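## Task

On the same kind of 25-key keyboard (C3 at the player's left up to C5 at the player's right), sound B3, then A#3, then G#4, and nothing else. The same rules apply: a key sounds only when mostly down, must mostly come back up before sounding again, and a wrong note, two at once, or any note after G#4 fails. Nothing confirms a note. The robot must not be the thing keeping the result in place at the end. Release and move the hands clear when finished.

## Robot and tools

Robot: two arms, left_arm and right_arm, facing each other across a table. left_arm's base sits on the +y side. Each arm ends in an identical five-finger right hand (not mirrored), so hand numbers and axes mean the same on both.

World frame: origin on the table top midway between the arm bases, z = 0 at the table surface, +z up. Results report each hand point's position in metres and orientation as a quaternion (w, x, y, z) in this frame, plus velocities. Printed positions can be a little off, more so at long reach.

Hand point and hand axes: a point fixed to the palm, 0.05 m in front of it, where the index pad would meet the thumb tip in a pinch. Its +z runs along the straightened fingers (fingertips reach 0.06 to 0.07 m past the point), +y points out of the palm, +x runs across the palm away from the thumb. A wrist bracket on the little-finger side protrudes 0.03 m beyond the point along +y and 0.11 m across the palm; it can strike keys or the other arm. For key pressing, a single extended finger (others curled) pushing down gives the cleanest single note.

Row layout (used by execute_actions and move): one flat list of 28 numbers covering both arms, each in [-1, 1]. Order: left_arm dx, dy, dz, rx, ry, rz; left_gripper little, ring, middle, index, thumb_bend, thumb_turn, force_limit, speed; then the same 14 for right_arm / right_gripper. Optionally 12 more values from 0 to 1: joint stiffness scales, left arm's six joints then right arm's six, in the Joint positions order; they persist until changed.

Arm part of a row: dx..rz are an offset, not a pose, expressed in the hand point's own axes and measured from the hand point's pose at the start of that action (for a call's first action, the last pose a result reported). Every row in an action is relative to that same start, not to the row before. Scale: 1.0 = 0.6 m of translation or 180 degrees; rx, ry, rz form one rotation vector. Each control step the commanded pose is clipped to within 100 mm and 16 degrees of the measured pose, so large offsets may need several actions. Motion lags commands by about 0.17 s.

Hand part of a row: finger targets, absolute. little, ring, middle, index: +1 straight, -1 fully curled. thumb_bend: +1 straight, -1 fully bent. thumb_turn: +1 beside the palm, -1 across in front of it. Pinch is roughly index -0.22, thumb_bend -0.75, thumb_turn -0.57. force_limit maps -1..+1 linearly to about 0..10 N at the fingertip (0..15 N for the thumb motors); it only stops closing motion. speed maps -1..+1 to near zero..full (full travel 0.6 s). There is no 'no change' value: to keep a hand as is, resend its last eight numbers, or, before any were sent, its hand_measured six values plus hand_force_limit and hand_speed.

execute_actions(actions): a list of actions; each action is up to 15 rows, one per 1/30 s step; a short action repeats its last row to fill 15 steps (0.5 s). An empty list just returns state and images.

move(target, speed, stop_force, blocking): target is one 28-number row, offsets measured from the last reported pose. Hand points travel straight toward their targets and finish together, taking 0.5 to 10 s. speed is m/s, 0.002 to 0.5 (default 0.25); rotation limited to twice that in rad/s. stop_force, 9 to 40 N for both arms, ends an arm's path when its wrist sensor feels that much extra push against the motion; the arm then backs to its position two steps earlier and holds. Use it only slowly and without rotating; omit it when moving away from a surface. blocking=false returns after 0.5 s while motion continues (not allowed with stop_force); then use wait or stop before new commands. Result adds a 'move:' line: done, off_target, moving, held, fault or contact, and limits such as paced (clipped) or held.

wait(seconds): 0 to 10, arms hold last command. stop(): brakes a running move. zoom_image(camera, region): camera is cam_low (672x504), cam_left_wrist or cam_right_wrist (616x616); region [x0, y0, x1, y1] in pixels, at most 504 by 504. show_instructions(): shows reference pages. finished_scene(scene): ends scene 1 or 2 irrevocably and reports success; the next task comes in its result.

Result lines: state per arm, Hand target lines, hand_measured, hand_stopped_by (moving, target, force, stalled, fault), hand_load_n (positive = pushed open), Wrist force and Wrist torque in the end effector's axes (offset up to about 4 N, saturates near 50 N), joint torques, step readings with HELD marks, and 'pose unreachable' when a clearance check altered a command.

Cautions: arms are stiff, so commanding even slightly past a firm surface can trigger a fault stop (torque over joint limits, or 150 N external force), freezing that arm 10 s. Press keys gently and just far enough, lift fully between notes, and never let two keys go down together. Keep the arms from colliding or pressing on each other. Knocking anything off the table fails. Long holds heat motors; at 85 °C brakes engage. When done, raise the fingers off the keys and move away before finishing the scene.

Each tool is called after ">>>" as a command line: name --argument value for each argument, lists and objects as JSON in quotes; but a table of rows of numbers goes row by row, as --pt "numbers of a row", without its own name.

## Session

>>> execute_actions --actions '[]'

Scene clock: 0.00 s.
left_arm: end_effector_position=(+0.2244, +0.4038, +0.4694) hand_measured=(+1.000, +1.000, +1.000, +1.000, +1.000, +1.000) hand_load_n=(+0.0, +0.0, +0.0, +0.0, +0.0, +0.0) hand_stopped_by=(target, target, target, target, target, target) hand_force_limit=0.00 hand_speed=-0.80 end_effector_quat_wxyz=(-0.023, +0.413, +0.910, +0.022) end_effector_velocity=(-0.000, -0.000, +0.000) end_effector_angular_velocity=(-0.002, -0.000, +0.000) | right_arm: end_effector_position=(+0.0840, -0.2962, +0.4756) hand_measured=(+1.000, +1.000, +1.000, +1.000, +1.000, +1.000) hand_load_n=(+0.0, +0.0, +0.0, +0.0, +0.0, +0.0) hand_stopped_by=(target, target, target, target, target, target) hand_force_limit=0.00 hand_speed=-0.80 end_effector_quat_wxyz=(-0.005, -0.353, +0.936, -0.014) end_effector_velocity=(-0.000, +0.000, +0.000) end_effector_angular_velocity=(+0.000, -0.001, +0.002)
Joint positions: left_arm=[ 0.577 -1.705  1.367  1.971  1.569 -1.871] | right_arm=[-1.173 -1.695  1.323  1.954  1.598 -1.888]
Joint velocities: left_arm=[ 0.    -0.    -0.002 -0.     0.001 -0.   ] | right_arm=[ 0.002 -0.    -0.001 -0.     0.     0.   ]
Joint torques (N m, as the arm reports them, + toward a larger angle): no reading
Wrist force (N, on the end effector, along its own x y z axes, offset not removed): no reading
Wrist torque (N m, same axes, about the end effector's origin, offset not removed): no reading
Hand target (left_arm): +0.224, +0.404, +0.469; -0.023, +0.413, +0.910, +0.022
Hand target (right_arm): +0.084, -0.296, +0.476; -0.005, -0.353, +0.936, -0.014
Joint stiffness scale: left_arm=[1. 1. 1. 1. 1. 1.] | right_arm=[1. 1. 1. 1. 1. 1.]
camera_calibration (this result's frames):
cam_left_wrist: T_world_to_cam=[[0.819785, 0.572659, -0.00382874, -0.415563], [0.502937, -0.716744, 0.483045, -0.0457891], [0.273876, -0.397918, -0.875587, 0.642253], [0, 0, 0, 1]] pos_world=[0.187803, 0.460721, 0.582876]
cam_right_wrist: T_world_to_cam=[[-0.580085, 0.814411, 0.0153656, 0.273889], [0.709596, 0.495985, 0.500472, -0.147029], [0.399969, 0.301219, -0.865617, 0.597937], [0, 0, 0, 1]] pos_world=[0.024054, -0.330244, 0.58696]

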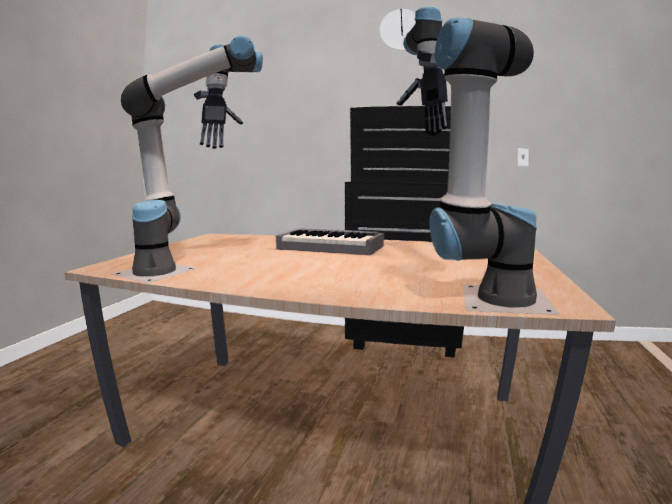

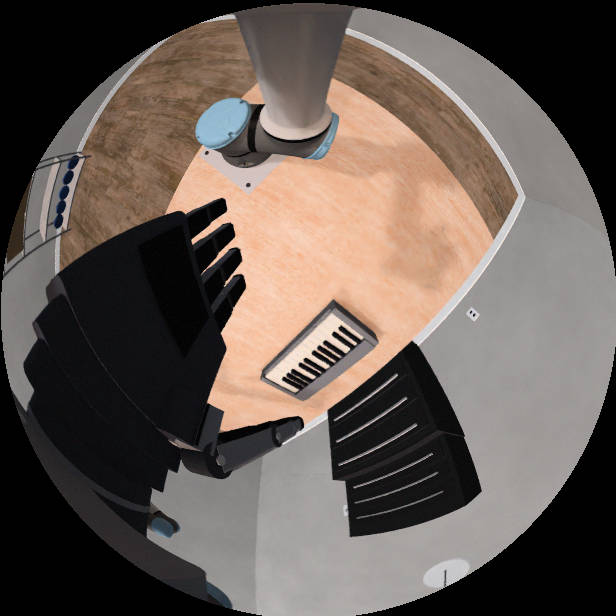

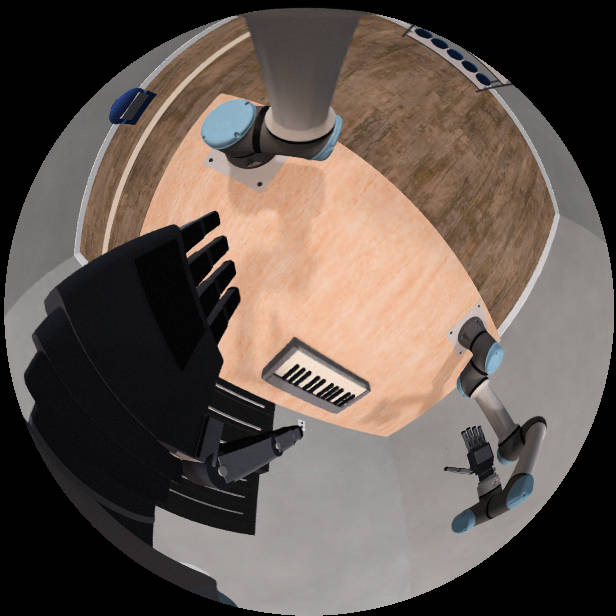

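>>> zoom_image --camera "cam_left_wrist" --region '[250, 290, 390, 410]'

>>> zoom_image --camera "cam_right_wrist" --region '[250, 320, 390, 430]'

Region (250, 290, 390, 410) of cam_left_wrist's 616x616 image, scaled by 3.600, with more detail than that image has; it fills the top 432 rows of this view, and the rest is white.

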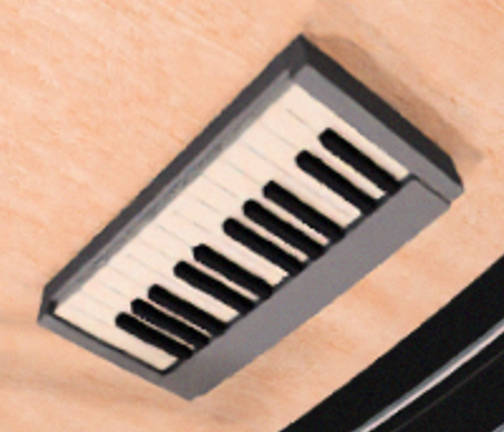

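Region (250, 320, 390, 430) of cam_right_wrist's 616x616 image, scaled by 3.600, with more detail than that image has; it fills the top 396 rows of this view, and the rest is white.

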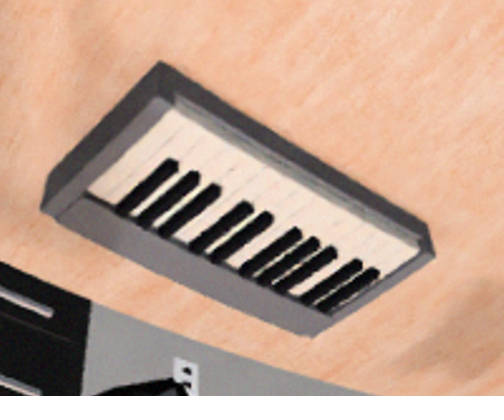

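>>> move --target '[0,0,0,0,0,0,1,1,1,1,1,1,0,-0.8,-0.851,0,0.494,-0.133,-0.195,0.62,1,-1,-1,-1,1,1,0,1]' --speed 0.35

>>> zoom_image --camera "cam_right_wrist" --region '[140, 80, 360, 300]'

Scene clock: 52.57 s.
left_arm: end_effector_position=(+0.2244, +0.4038, +0.4694) hand_measured=(+1.000, +1.000, +1.000, +1.000, +1.000, +1.000) hand_load_n=(+0.0, +0.0, +0.0, +0.0, +0.0, +0.0) hand_stopped_by=(target, target, target, target, target, target) hand_force_limit=0.00 hand_speed=-0.80 end_effector_quat_wxyz=(-0.023, +0.413, +0.910, +0.022) end_effector_velocity=(+0.000, -0.000, +0.000) end_effector_angular_velocity=(-0.000, -0.001, -0.001) | right_arm: end_effector_position=(+0.4680, +0.0310, +0.1697) hand_measured=(+1.000, -1.000, -1.000, -1.000, +1.000, +1.000) hand_load_n=(+0.0, +0.0, +0.0, +0.0, +0.0, +0.0) hand_stopped_by=(target, target, target, target, target, target) hand_force_limit=0.00 hand_speed=1.00 end_effector_quat_wxyz=(+0.184, +0.574, +0.760, +0.242) end_effector_velocity=(+0.000, -0.002, -0.002) end_effector_angular_velocity=(-0.014, +0.014, -0.016)
Joint positions: left_arm=[ 0.577 -1.705  1.367  1.971  1.569 -1.871] | right_arm=[-0.719 -0.673  0.769  0.939  1.897  0.491]
Joint velocities: left_arm=[-0.     0.    -0.001 -0.    -0.     0.   ] | right_arm=[ 0.     0.018 -0.03   0.036  0.006  0.015]
Joint torques (N m, as the arm reports them, + toward a larger angle): left_arm=[  0.72 -10.88 -17.07   2.45  -0.2   -0.22] | right_arm=[ -0.07 -47.15 -20.99   1.62   0.98   0.19]
Wrist force (N, on the end effector, along its own x y z axes, offset not removed): left_arm=[1.9 4.4 1.9] | right_arm=[2.3 -2.5 -1.6]
Wrist torque (N m, same axes, about the end effector's origin, offset not removed): left_arm=[0.59 -0.09 -0.05] | right_arm=[-0.24 -0.20 -0.01]
Hand target (left_arm): +0.224, +0.404, +0.469; -0.023, +0.413, +0.910, +0.022
Hand target (right_arm): +0.467, +0.032, +0.169; +0.184, +0.574, +0.760, +0.241
Off the commanded pose (left_arm): 0.000 m, 0 deg.
Off the commanded pose (right_arm): 0.001 m, 0 deg.
Joint stiffness scale: left_arm=[1. 1. 1. 1. 1. 1.] | right_arm=[1. 1. 1. 1. 1. 1.]
move: done
camera_calibration (this result's frames):
cam_left_wrist: T_world_to_cam=[[0.819785, 0.572659, -0.00382912, -0.415562], [0.502937, -0.716744, 0.483045, -0.0457893], [0.273876, -0.397919, -0.875587, 0.642253], [0, 0, 0, 1]] pos_world=[0.187803, 0.460721, 0.582876]
cam_right_wrist: T_world_to_cam=[[0.784655, 0.118059, 0.608587, -0.48295], [-0.139677, -0.922789, 0.359097, 0.0367484], [0.603992, -0.366773, -0.707581, -0.0205985], [0, 0, 0, 1]] pos_world=[0.396524, 0.0833725, 0.266146]

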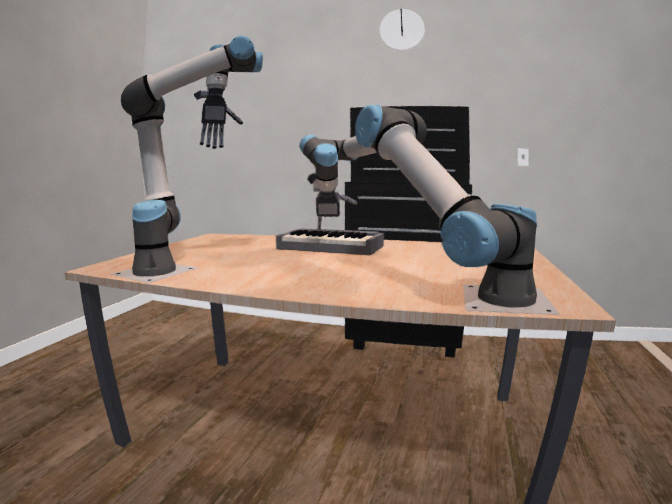

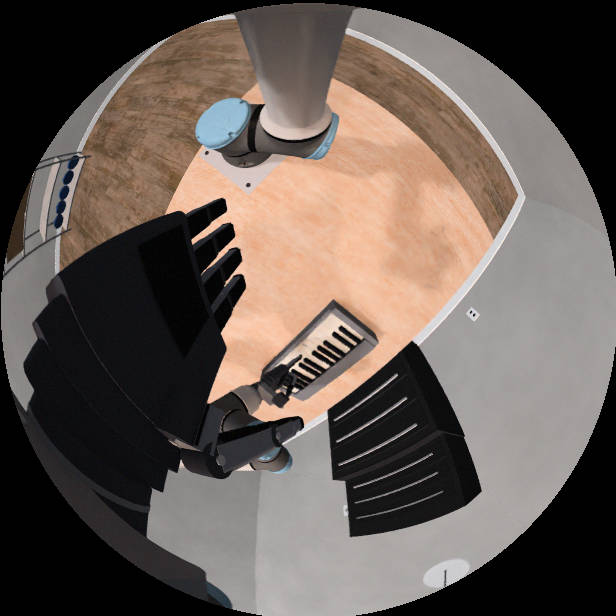

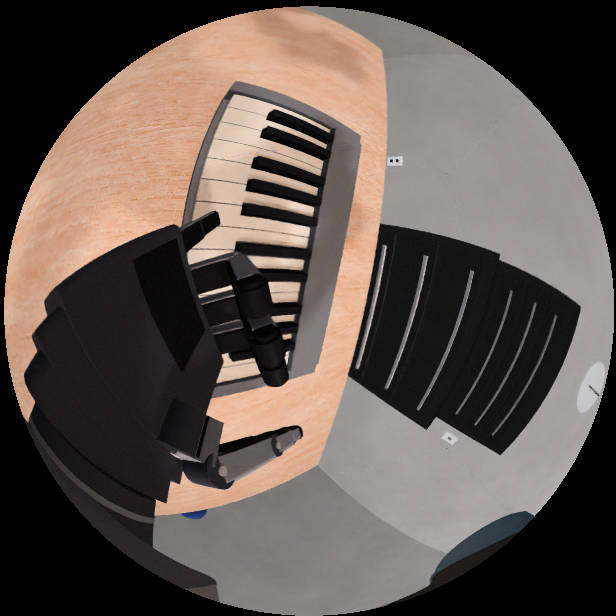

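Region (140, 80, 360, 300) of cam_right_wrist's 616x616 image, scaled by 2.291, with more detail than that image has.

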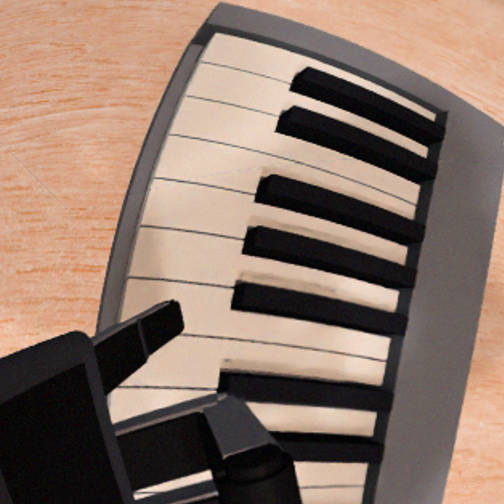

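>>> move --target '[0,0,0,0,0,0,1,1,1,1,1,1,0,-0.8,0.006,-0.008,0.045,0,0,0,1,-1,-1,-1,1,1,0,1]' --speed 0.06

>>> zoom_image --camera "cam_right_wrist" --region '[140, 80, 360, 300]'

Scene clock: 65.47 s.
left_arm: end_effector_position=(+0.2244, +0.4038, +0.4694) hand_measured=(+1.000, +1.000, +1.000, +1.000, +1.000, +1.000) hand_load_n=(+0.0, +0.0, +0.0, +0.0, +0.0, +0.0) hand_stopped_by=(target, target, target, target, target, target) hand_force_limit=0.00 hand_speed=-0.80 end_effector_quat_wxyz=(-0.023, +0.413, +0.910, +0.022) end_effector_velocity=(-0.000, +0.000, +0.000) end_effector_angular_velocity=(-0.000, +0.000, +0.001) | right_arm: end_effector_position=(+0.4765, +0.0377, +0.1456) hand_measured=(+1.000, -1.000, -1.000, -1.000, +1.000, +1.000) hand_load_n=(+0.0, +0.0, +0.0, +0.0, +0.0, +0.0) hand_stopped_by=(target, target, target, target, target, target) hand_force_limit=0.00 hand_speed=1.00 end_effector_quat_wxyz=(+0.184, +0.574, +0.761, +0.242) end_effector_velocity=(+0.002, +0.002, +0.004) end_effector_angular_velocity=(+0.007, -0.007, +0.002)
Joint positions: left_arm=[ 0.577 -1.705  1.367  1.971  1.569 -1.871] | right_arm=[-0.722 -0.629  0.749  0.915  1.895  0.487]
Joint velocities: left_arm=[ 0.001 -0.    -0.     0.     0.    -0.   ] | right_arm=[ 0.     0.    -0.008 -0.003  0.    -0.002]
Joint torques (N m, as the arm reports them, + toward a larger angle): left_arm=[  0.36 -10.62 -16.57   2.38  -0.17  -0.17] | right_arm=[ -3.07 -47.66 -23.46   0.97   0.16  -0.3 ]
Wrist force (N, on the end effector, along its own x y z axes, offset not removed): left_arm=[0.4 4.2 -2.3] | right_arm=[1.6 -1.9 -2.9]
Wrist torque (N m, same axes, about the end effector's origin, offset not removed): left_arm=[0.86 0.19 -0.18] | right_arm=[-0.01 -0.17 0.17]
Hand target (left_arm): +0.224, +0.404, +0.469; -0.023, +0.413, +0.910, +0.022
Hand target (right_arm): +0.478, +0.038, +0.145; +0.184, +0.574, +0.760, +0.242
Off the commanded pose (left_arm): 0.000 m, 0 deg.
Off the commanded pose (right_arm): 0.002 m, 0 deg.
Joint stiffness scale: left_arm=[1. 1. 1. 1. 1. 1.] | right_arm=[1. 1. 1. 1. 1. 1.]
move: done
camera_calibration (this result's frames):
cam_left_wrist: T_world_to_cam=[[0.819785, 0.572659, -0.00382904, -0.415562], [0.502937, -0.716744, 0.483045, -0.0457893], [0.273876, -0.397919, -0.875587, 0.642253], [0, 0, 0, 1]] pos_world=[0.187803, 0.460721, 0.582876]
cam_right_wrist: T_world_to_cam=[[0.784828, 0.119649, 0.608054, -0.47584], [-0.138509, -0.922496, 0.3603, 0.0520293], [0.604037, -0.366994, -0.707428, -0.0404183], [0, 0, 0, 1]] pos_world=[0.405073, 0.0900975, 0.241997]

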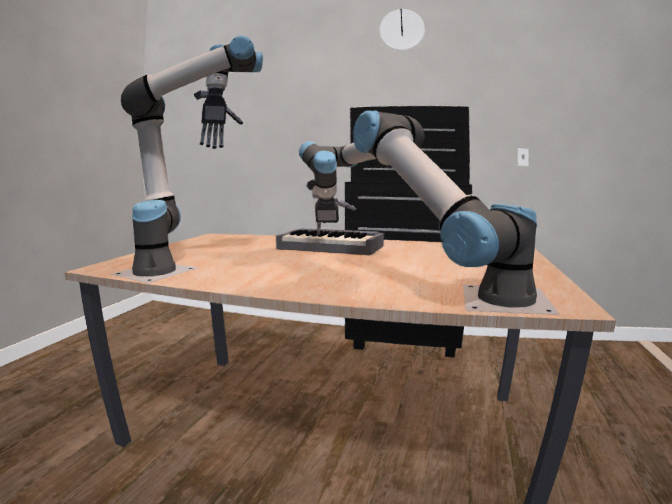

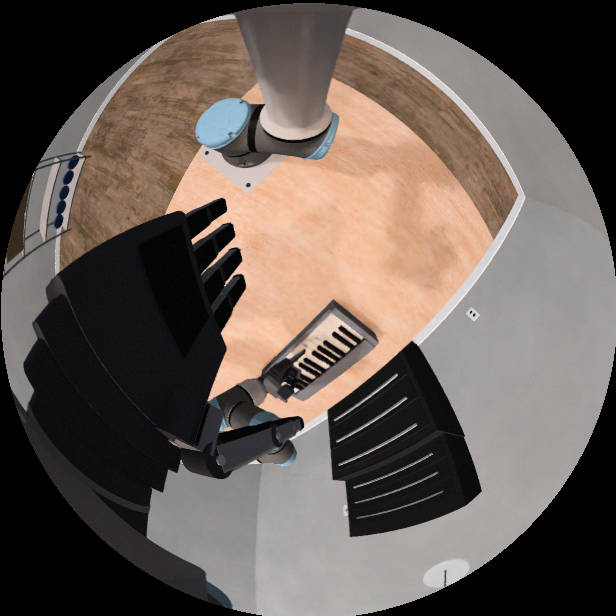

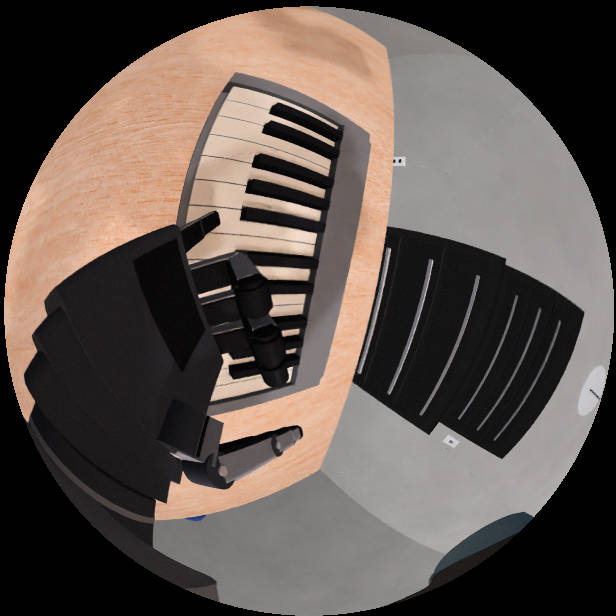

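Region (140, 80, 360, 300) of cam_right_wrist's 616x616 image, scaled by 2.291, with more detail than that image has.

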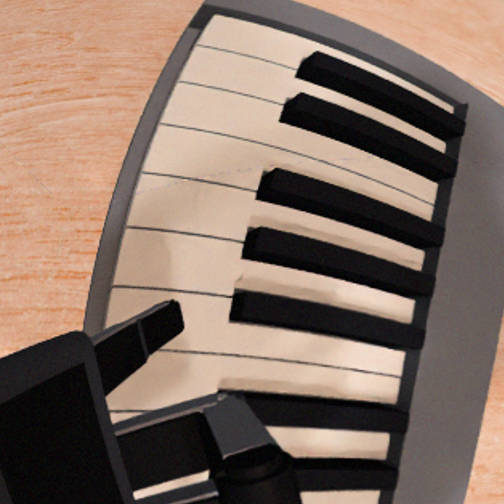

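Good. Press.

>>> move --target '[0,0,0,0,0,0,1,1,1,1,1,1,0,-0.8,0,-0.023,0.0325,0,0,0,1,-1,-1,-1,1,1,0,1]' --speed 0.02 --stop_force 9

>>> zoom_image --camera "cam_right_wrist" --region '[140, 80, 360, 300]'

Scene clock: 73.63 s.
left_arm: end_effector_position=(+0.2244, +0.4038, +0.4694) hand_measured=(+1.000, +1.000, +1.000, +1.000, +1.000, +1.000) hand_load_n=(+0.0, +0.0, +0.0, +0.0, +0.0, +0.0) hand_stopped_by=(target, target, target, target, target, target) hand_force_limit=0.00 hand_speed=-0.80 end_effector_quat_wxyz=(-0.023, +0.413, +0.910, +0.022) end_effector_velocity=(-0.000, +0.000, -0.000) end_effector_angular_velocity=(-0.000, +0.001, +0.001) | right_arm: end_effector_position=(+0.4770, +0.0383, +0.1271) hand_measured=(+1.000, -1.000, -1.000, -1.000, +1.000, +1.000) hand_load_n=(-1.0, +0.0, +0.0, +0.0, +0.0, +0.0) hand_stopped_by=(target, target, target, target, target, target) hand_force_limit=0.00 hand_speed=1.00 end_effector_quat_wxyz=(+0.185, +0.574, +0.760, +0.244) end_effector_velocity=(+0.003, -0.000, -0.001) end_effector_angular_velocity=(+0.006, -0.005, -0.002)
Joint positions: left_arm=[ 0.577 -1.705  1.367  1.971  1.569 -1.871] | right_arm=[-0.722 -0.622  0.784  0.867  1.895  0.487]
Joint velocities: left_arm=[ 0.001  0.    -0.     0.     0.    -0.   ] | right_arm=[-0.003 -0.     0.004 -0.012 -0.001 -0.   ]
Joint torques (N m, as the arm reports them, + toward a larger angle): left_arm=[ -0.37 -10.58 -16.63   2.3   -0.24  -0.2 ] | right_arm=[  0.59 -46.45 -16.9    0.56   0.48  -0.02]
Wrist force (N, on the end effector, along its own x y z axes, offset not removed): left_arm=[1.1 1.8 0.3] | right_arm=[1.8 0.3 -9.6]
Wrist torque (N m, same axes, about the end effector's origin, offset not removed): left_arm=[0.54 0.06 0.01] | right_arm=[0.42 0.13 0.29]
Hand target (left_arm): +0.224, +0.404, +0.469; -0.023, +0.413, +0.910, +0.022
Hand target (right_arm): +0.477, +0.038, +0.122; +0.184, +0.574, +0.761, +0.242
Off the commanded pose (left_arm): 0.000 m, 0 deg.
Off the commanded pose (right_arm): 0.005 m, 0 deg.
Joint stiffness scale: left_arm=[1. 1. 1. 1. 1. 1.] | right_arm=[1. 1. 1. 1. 1. 1.]
move: off_target (right_arm)
camera_calibration (this result's frames):
cam_left_wrist: T_world_to_cam=[[0.819785, 0.572659, -0.00382891, -0.415562], [0.502937, -0.716744, 0.483045, -0.0457894], [0.273876, -0.397919, -0.875587, 0.642253], [0, 0, 0, 1]] pos_world=[0.187803, 0.460721, 0.582876]
cam_right_wrist: T_world_to_cam=[[0.782522, 0.117165, 0.6115, -0.464284], [-0.139694, -0.924057, 0.355815, 0.0604827], [0.606749, -0.363856, -0.706728, -0.05507], [0, 0, 0, 1]] pos_world=[0.405175, 0.0902495, 0.223469]

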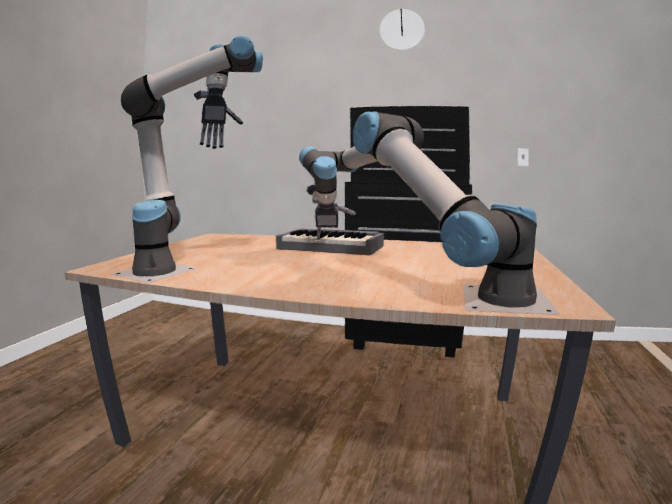

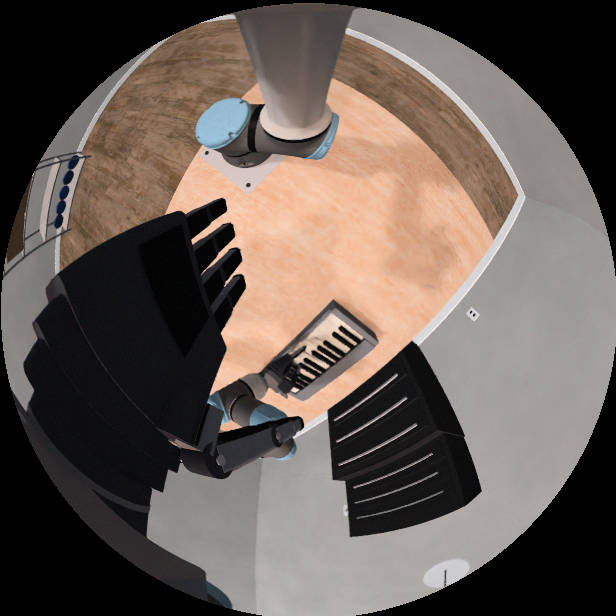

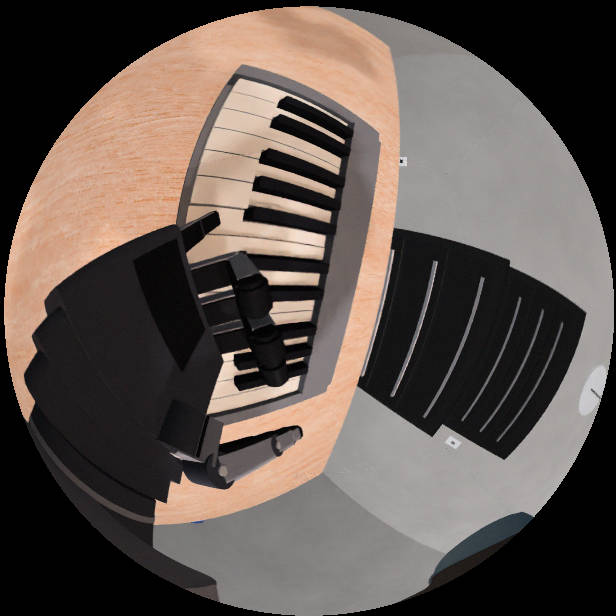

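Region (140, 80, 360, 300) of cam_right_wrist's 616x616 image, scaled by 2.291, with more detail than that image has.

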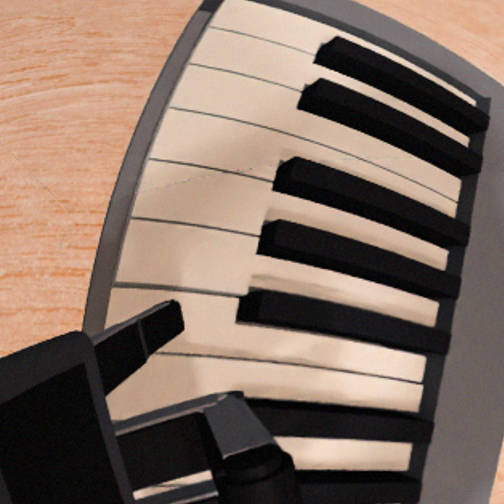

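>>> move --target '[0,0,0,0,0,0,1,1,1,1,1,1,0,-0.8,0,0.034,-0.0475,0,0,0,1,-1,-1,-1,1,1,0,1]' --speed 0.1

>>> move --target '[0,0,0,0,0,0,1,1,1,1,1,1,0,-0.8,-0.015,0.056,0.04,0,0,0,1,-1,-1,-1,1,1,0,1]' --speed 0.1

>>> zoom_image --camera "cam_right_wrist" --region '[140, 120, 300, 280]'

Scene clock: 86.50 s.
left_arm: end_effector_position=(+0.2244, +0.4038, +0.4694) hand_measured=(+1.000, +1.000, +1.000, +1.000, +1.000, +1.000) hand_load_n=(+0.0, +0.0, +0.0, +0.0, +0.0, +0.0) hand_stopped_by=(target, target, target, target, target, target) hand_force_limit=0.00 hand_speed=-0.80 end_effector_quat_wxyz=(-0.023, +0.413, +0.910, +0.022) end_effector_velocity=(+0.000, -0.000, +0.000) end_effector_angular_velocity=(-0.000, -0.001, -0.000) | right_arm: end_effector_position=(+0.4769, +0.0382, +0.1607) hand_measured=(+1.000, -1.000, -1.000, -1.000, +1.000, +1.000) hand_load_n=(+0.0, +0.0, +0.0, +0.0, +0.0, +0.0) hand_stopped_by=(target, target, target, target, target, target) hand_force_limit=0.00 hand_speed=1.00 end_effector_quat_wxyz=(+0.185, +0.574, +0.760, +0.244) end_effector_velocity=(-0.000, -0.001, +0.004) end_effector_angular_velocity=(-0.004, +0.004, -0.001)
Joint positions: left_arm=[ 0.577 -1.705  1.367  1.971  1.569 -1.871] | right_arm=[-0.722 -0.637  0.725  0.941  1.895  0.486]
Joint velocities: left_arm=[-0.    -0.    -0.    -0.    -0.001 -0.   ] | right_arm=[-0.001 -0.    -0.01   0.016 -0.001  0.   ]
Joint torques (N m, as the arm reports them, + toward a larger angle): left_arm=[  0.51 -11.13 -16.99   2.43  -0.09  -0.19] | right_arm=[ -0.52 -49.82 -21.45   1.51   0.55  -0.12]
Wrist force (N, on the end effector, along its own x y z axes, offset not removed): left_arm=[-2.5 0.9 -0.4] | right_arm=[2.9 -0.7 -0.6]
Wrist torque (N m, same axes, about the end effector's origin, offset not removed): left_arm=[0.31 0.74 -0.38] | right_arm=[0.08 -0.41 0.26]
Hand target (left_arm): +0.224, +0.404, +0.469; -0.023, +0.413, +0.910, +0.022
Hand target (right_arm): +0.477, +0.038, +0.162; +0.185, +0.574, +0.760, +0.244
Off the commanded pose (left_arm): 0.000 m, 0 deg.
Off the commanded pose (right_arm): 0.001 m, 0 deg.
Joint stiffness scale: left_arm=[1. 1. 1. 1. 1. 1.] | right_arm=[1. 1. 1. 1. 1. 1.]
move: done
camera_calibration (this result's frames):
cam_left_wrist: T_world_to_cam=[[0.819784, 0.572659, -0.00382899, -0.415562], [0.502937, -0.716744, 0.483045, -0.0457893], [0.273876, -0.397918, -0.875587, 0.642253], [0, 0, 0, 1]] pos_world=[0.187803, 0.460721, 0.582876]
cam_right_wrist: T_world_to_cam=[[0.782754, 0.117534, 0.611132, -0.484788], [-0.13949, -0.923883, 0.356346, 0.0481737], [0.606497, -0.364178, -0.706778, -0.0311397], [0, 0, 0, 1]] pos_world=[0.405076, 0.0901458, 0.257094]

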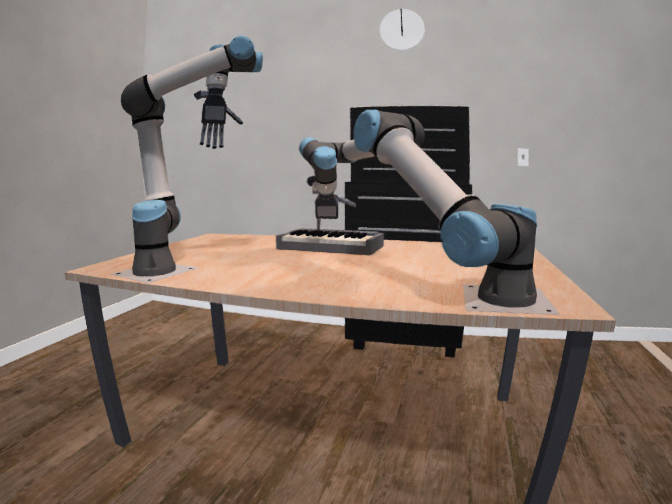

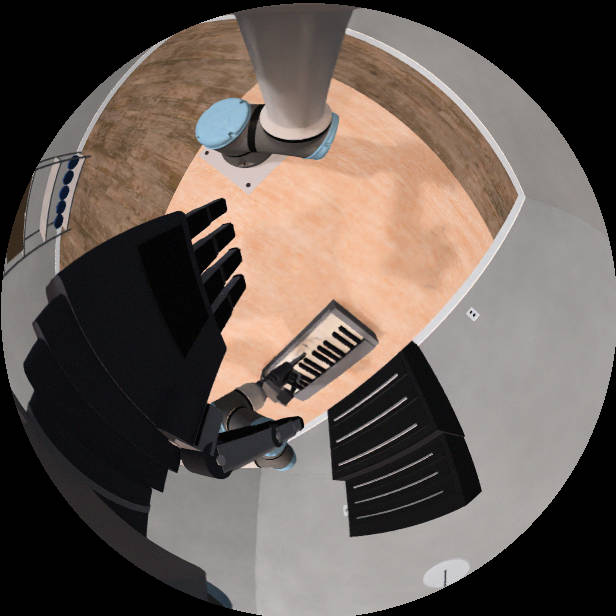

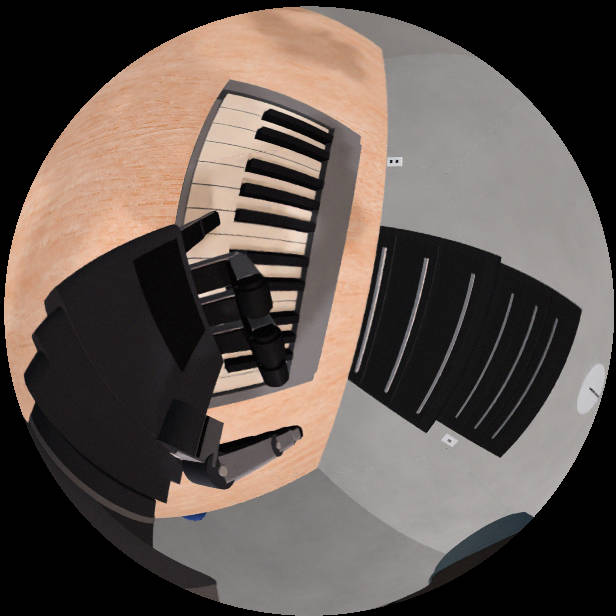

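Scene clock: 87.47 s.
left_arm: end_effector_position=(+0.2244, +0.4038, +0.4694) hand_measured=(+1.000, +1.000, +1.000, +1.000, +1.000, +1.000) hand_load_n=(+0.0, +0.0, +0.0, +0.0, +0.0, +0.0) hand_stopped_by=(target, target, target, target, target, target) hand_force_limit=0.00 hand_speed=-0.80 end_effector_quat_wxyz=(-0.023, +0.413, +0.910, +0.022) end_effector_velocity=(-0.000, -0.000, +0.000) end_effector_angular_velocity=(+0.001, -0.000, -0.001) | right_arm: end_effector_position=(+0.5181, +0.0410, +0.1617) hand_measured=(+1.000, -1.000, -1.000, -1.000, +1.000, +1.000) hand_load_n=(+0.0, +0.0, +0.0, +0.0, +0.0, +0.0) hand_stopped_by=(target, target, target, target, target, target) hand_force_limit=0.00 hand_speed=1.00 end_effector_quat_wxyz=(+0.185, +0.573, +0.760, +0.246) end_effector_velocity=(+0.001, +0.002, +0.002) end_effector_angular_velocity=(-0.008, +0.007, +0.001)
Joint positions: left_arm=[ 0.577 -1.705  1.367  1.971  1.569 -1.871] | right_arm=[-0.766 -0.548  0.552  1.01   1.872  0.447]
Joint velocities: left_arm=[-0.001  0.    -0.     0.001 -0.001 -0.   ] | right_arm=[ 0.001  0.018 -0.042  0.034  0.    -0.   ]
Joint torques (N m, as the arm reports them, + toward a larger angle): left_arm=[  0.07 -11.2  -16.58   2.36  -0.28  -0.21] | right_arm=[ -1.61 -49.08 -22.23   1.67   0.11  -0.24]
Wrist force (N, on the end effector, along its own x y z axes, offset not removed): left_arm=[-0.5 -0.5 0.8] | right_arm=[1.7 -1.4 -4.0]
Wrist torque (N m, same axes, about the end effector's origin, offset not removed): left_arm=[-0.09 0.25 -0.39] | right_arm=[0.09 -0.03 0.15]
Hand target (left_arm): +0.224, +0.404, +0.469; -0.023, +0.413, +0.910, +0.022
Hand target (right_arm): +0.519, +0.041, +0.161; +0.185, +0.574, +0.760, +0.244
Off the commanded pose (left_arm): 0.000 m, 0 deg.
Off the commanded pose (right_arm): 0.001 m, 0 deg.
Joint stiffness scale: left_arm=[1. 1. 1. 1. 1. 1.] | right_arm=[1. 1. 1. 1. 1. 1.]
move: done
camera_calibration (this result's frames):
cam_left_wrist: T_world_to_cam=[[0.819785, 0.572659, -0.00382893, -0.415562], [0.502937, -0.716744, 0.483045, -0.0457893], [0.273876, -0.397919, -0.875587, 0.642253], [0, 0, 0, 1]] pos_world=[0.187803, 0.460721, 0.582876]
cam_right_wrist: T_world_to_cam=[[0.781109, 0.11679, 0.613375, -0.517469], [-0.139896, -0.924643, 0.35421, 0.0567679], [0.608521, -0.362485, -0.705909, -0.0557355], [0, 0, 0, 1]] pos_world=[0.446057, 0.0927219, 0.25795]

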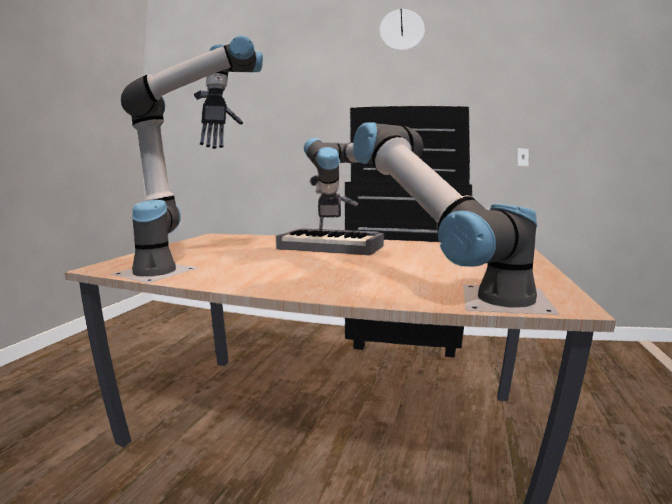

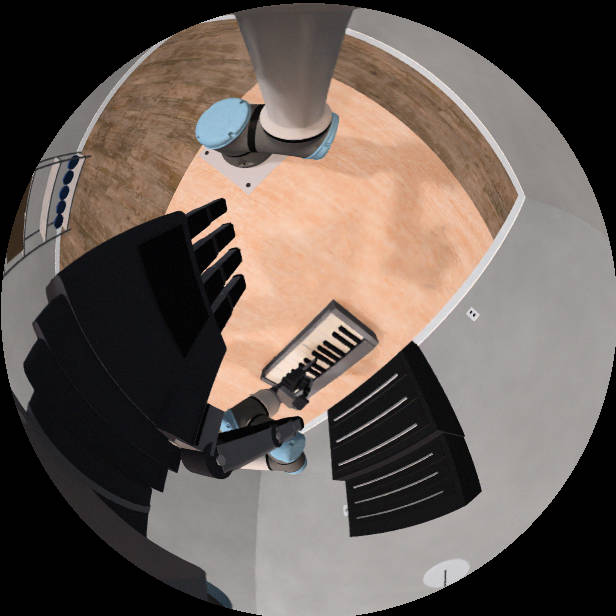

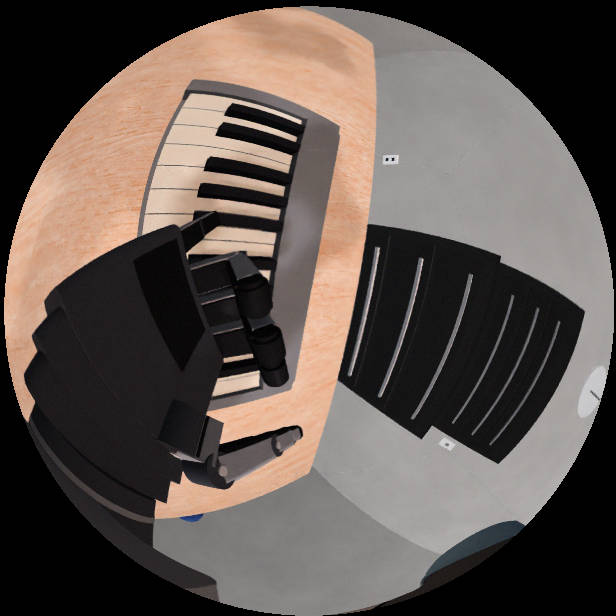

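Region (140, 120, 300, 280) of cam_right_wrist's 616x616 image, scaled by 3.150, with more detail than that image has.

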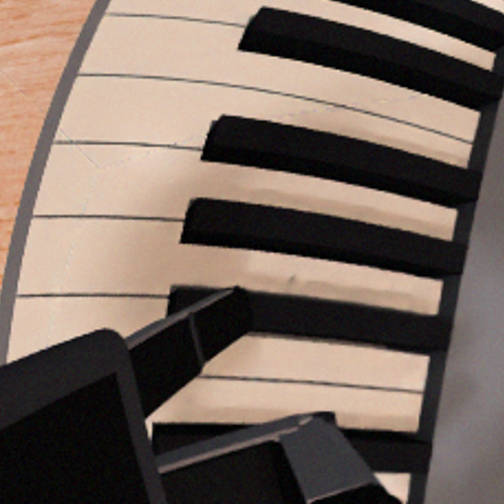

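>>> move --target '[0,0,0,0,0,0,1,1,1,1,1,1,0,-0.8,0.005,-0.022,0.0335,0,0,0,1,-1,-1,-1,1,1,0,1]' --speed 0.02 --stop_force 9

>>> zoom_image --camera "cam_right_wrist" --region '[140, 120, 300, 280]'

Scene clock: 106.23 s.
left_arm: end_effector_position=(+0.2244, +0.4038, +0.4694) hand_measured=(+1.000, +1.000, +1.000, +1.000, +1.000, +1.000) hand_load_n=(+0.0, +0.0, +0.0, +0.0, +0.0, +0.0) hand_stopped_by=(target, target, target, target, target, target) hand_force_limit=0.00 hand_speed=-0.80 end_effector_quat_wxyz=(-0.023, +0.413, +0.910, +0.022) end_effector_velocity=(+0.000, +0.000, -0.000) end_effector_angular_velocity=(+0.000, -0.000, +0.001) | right_arm: end_effector_position=(+0.5196, +0.0434, +0.1422) hand_measured=(+1.000, -1.000, -1.000, -1.000, +1.000, +1.000) hand_load_n=(-0.5, +0.0, +0.0, +0.0, +0.0, +0.0) hand_stopped_by=(target, target, target, target, target, target) hand_force_limit=0.00 hand_speed=1.00 end_effector_quat_wxyz=(+0.185, +0.574, +0.758, +0.248) end_effector_velocity=(+0.002, +0.000, +0.000) end_effector_angular_velocity=(+0.005, -0.005, -0.002)
Joint positions: left_arm=[ 0.577 -1.705  1.367  1.971  1.569 -1.871] | right_arm=[-0.765 -0.536  0.58   0.966  1.873  0.449]
Joint velocities: left_arm=[ 0.001  0.    -0.     0.    -0.    -0.   ] | right_arm=[-0.002  0.     0.    -0.008 -0.    -0.   ]
Joint torques (N m, as the arm reports them, + toward a larger angle): left_arm=[  0.18 -10.83 -16.96   2.26  -0.1   -0.11] | right_arm=[  1.36 -48.23 -17.59   0.59   0.76   0.18]
Wrist force (N, on the end effector, along its own x y z axes, offset not removed): left_arm=[0.7 -0.7 -0.3] | right_arm=[-0.1 -0.7 -4.1]
Wrist torque (N m, same axes, about the end effector's origin, offset not removed): left_arm=[-0.03 0.17 -0.12] | right_arm=[0.06 0.17 0.08]
Hand target (left_arm): +0.224, +0.404, +0.469; -0.023, +0.413, +0.910, +0.022
Hand target (right_arm): +0.518, +0.044, +0.138; +0.185, +0.573, +0.760, +0.246
Off the commanded pose (left_arm): 0.000 m, 0 deg.
Off the commanded pose (right_arm): 0.005 m, 0 deg.
Joint stiffness scale: left_arm=[1. 1. 1. 1. 1. 1.] | right_arm=[1. 1. 1. 1. 1. 1.]
move: off_target (right_arm)
camera_calibration (this result's frames):
cam_left_wrist: T_world_to_cam=[[0.819785, 0.572659, -0.00382889, -0.415562], [0.502937, -0.716744, 0.483045, -0.0457893], [0.273876, -0.397919, -0.875587, 0.642253], [0, 0, 0, 1]] pos_world=[0.187803, 0.460721, 0.582876]
cam_right_wrist: T_world_to_cam=[[0.779291, 0.113592, 0.616281, -0.506346], [-0.14218, -0.925739, 0.350418, 0.0679239], [0.61032, -0.3607, -0.705269, -0.0705636], [0, 0, 0, 1]] pos_world=[0.447314, 0.0949443, 0.238483]

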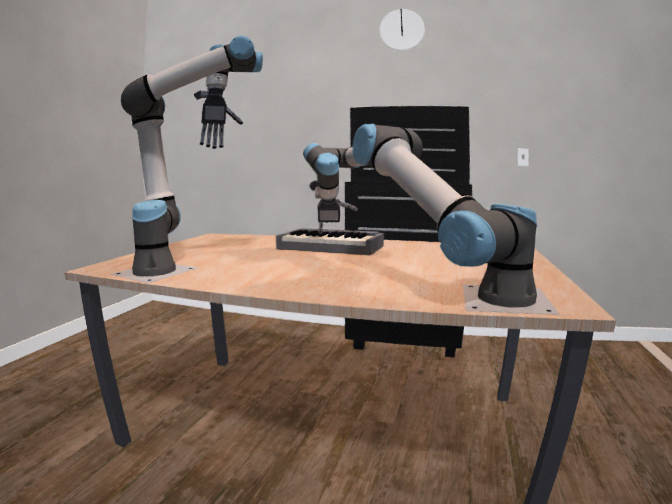

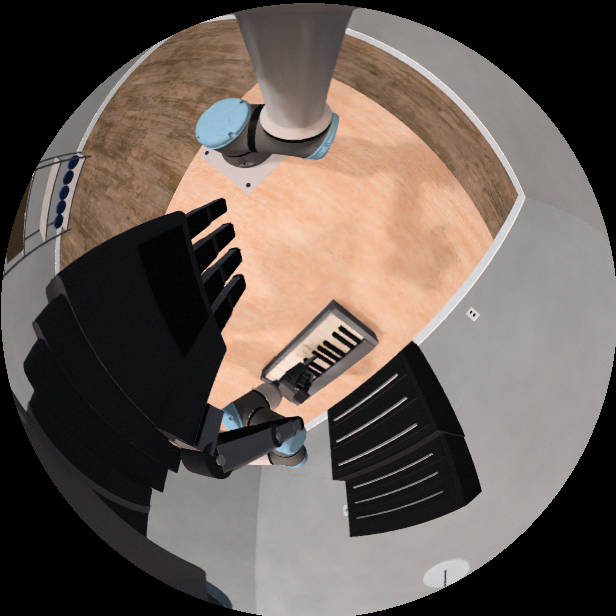

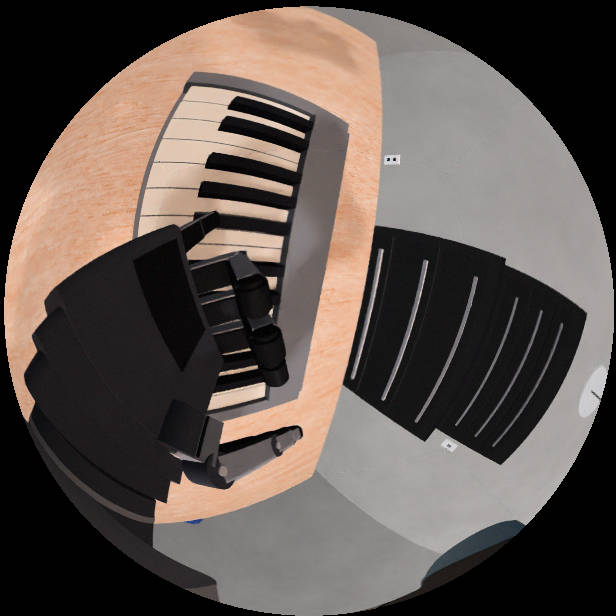

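Region (140, 120, 300, 280) of cam_right_wrist's 616x616 image, scaled by 3.150, with more detail than that image has.

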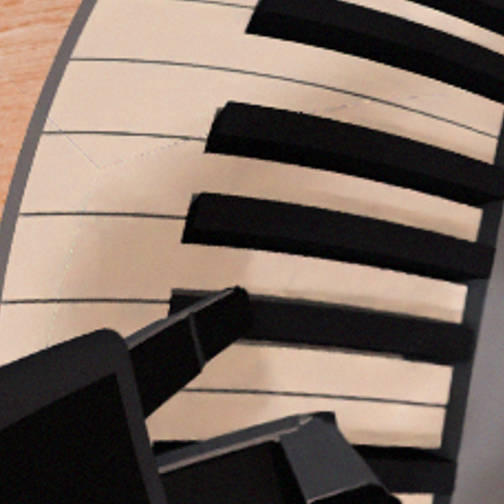

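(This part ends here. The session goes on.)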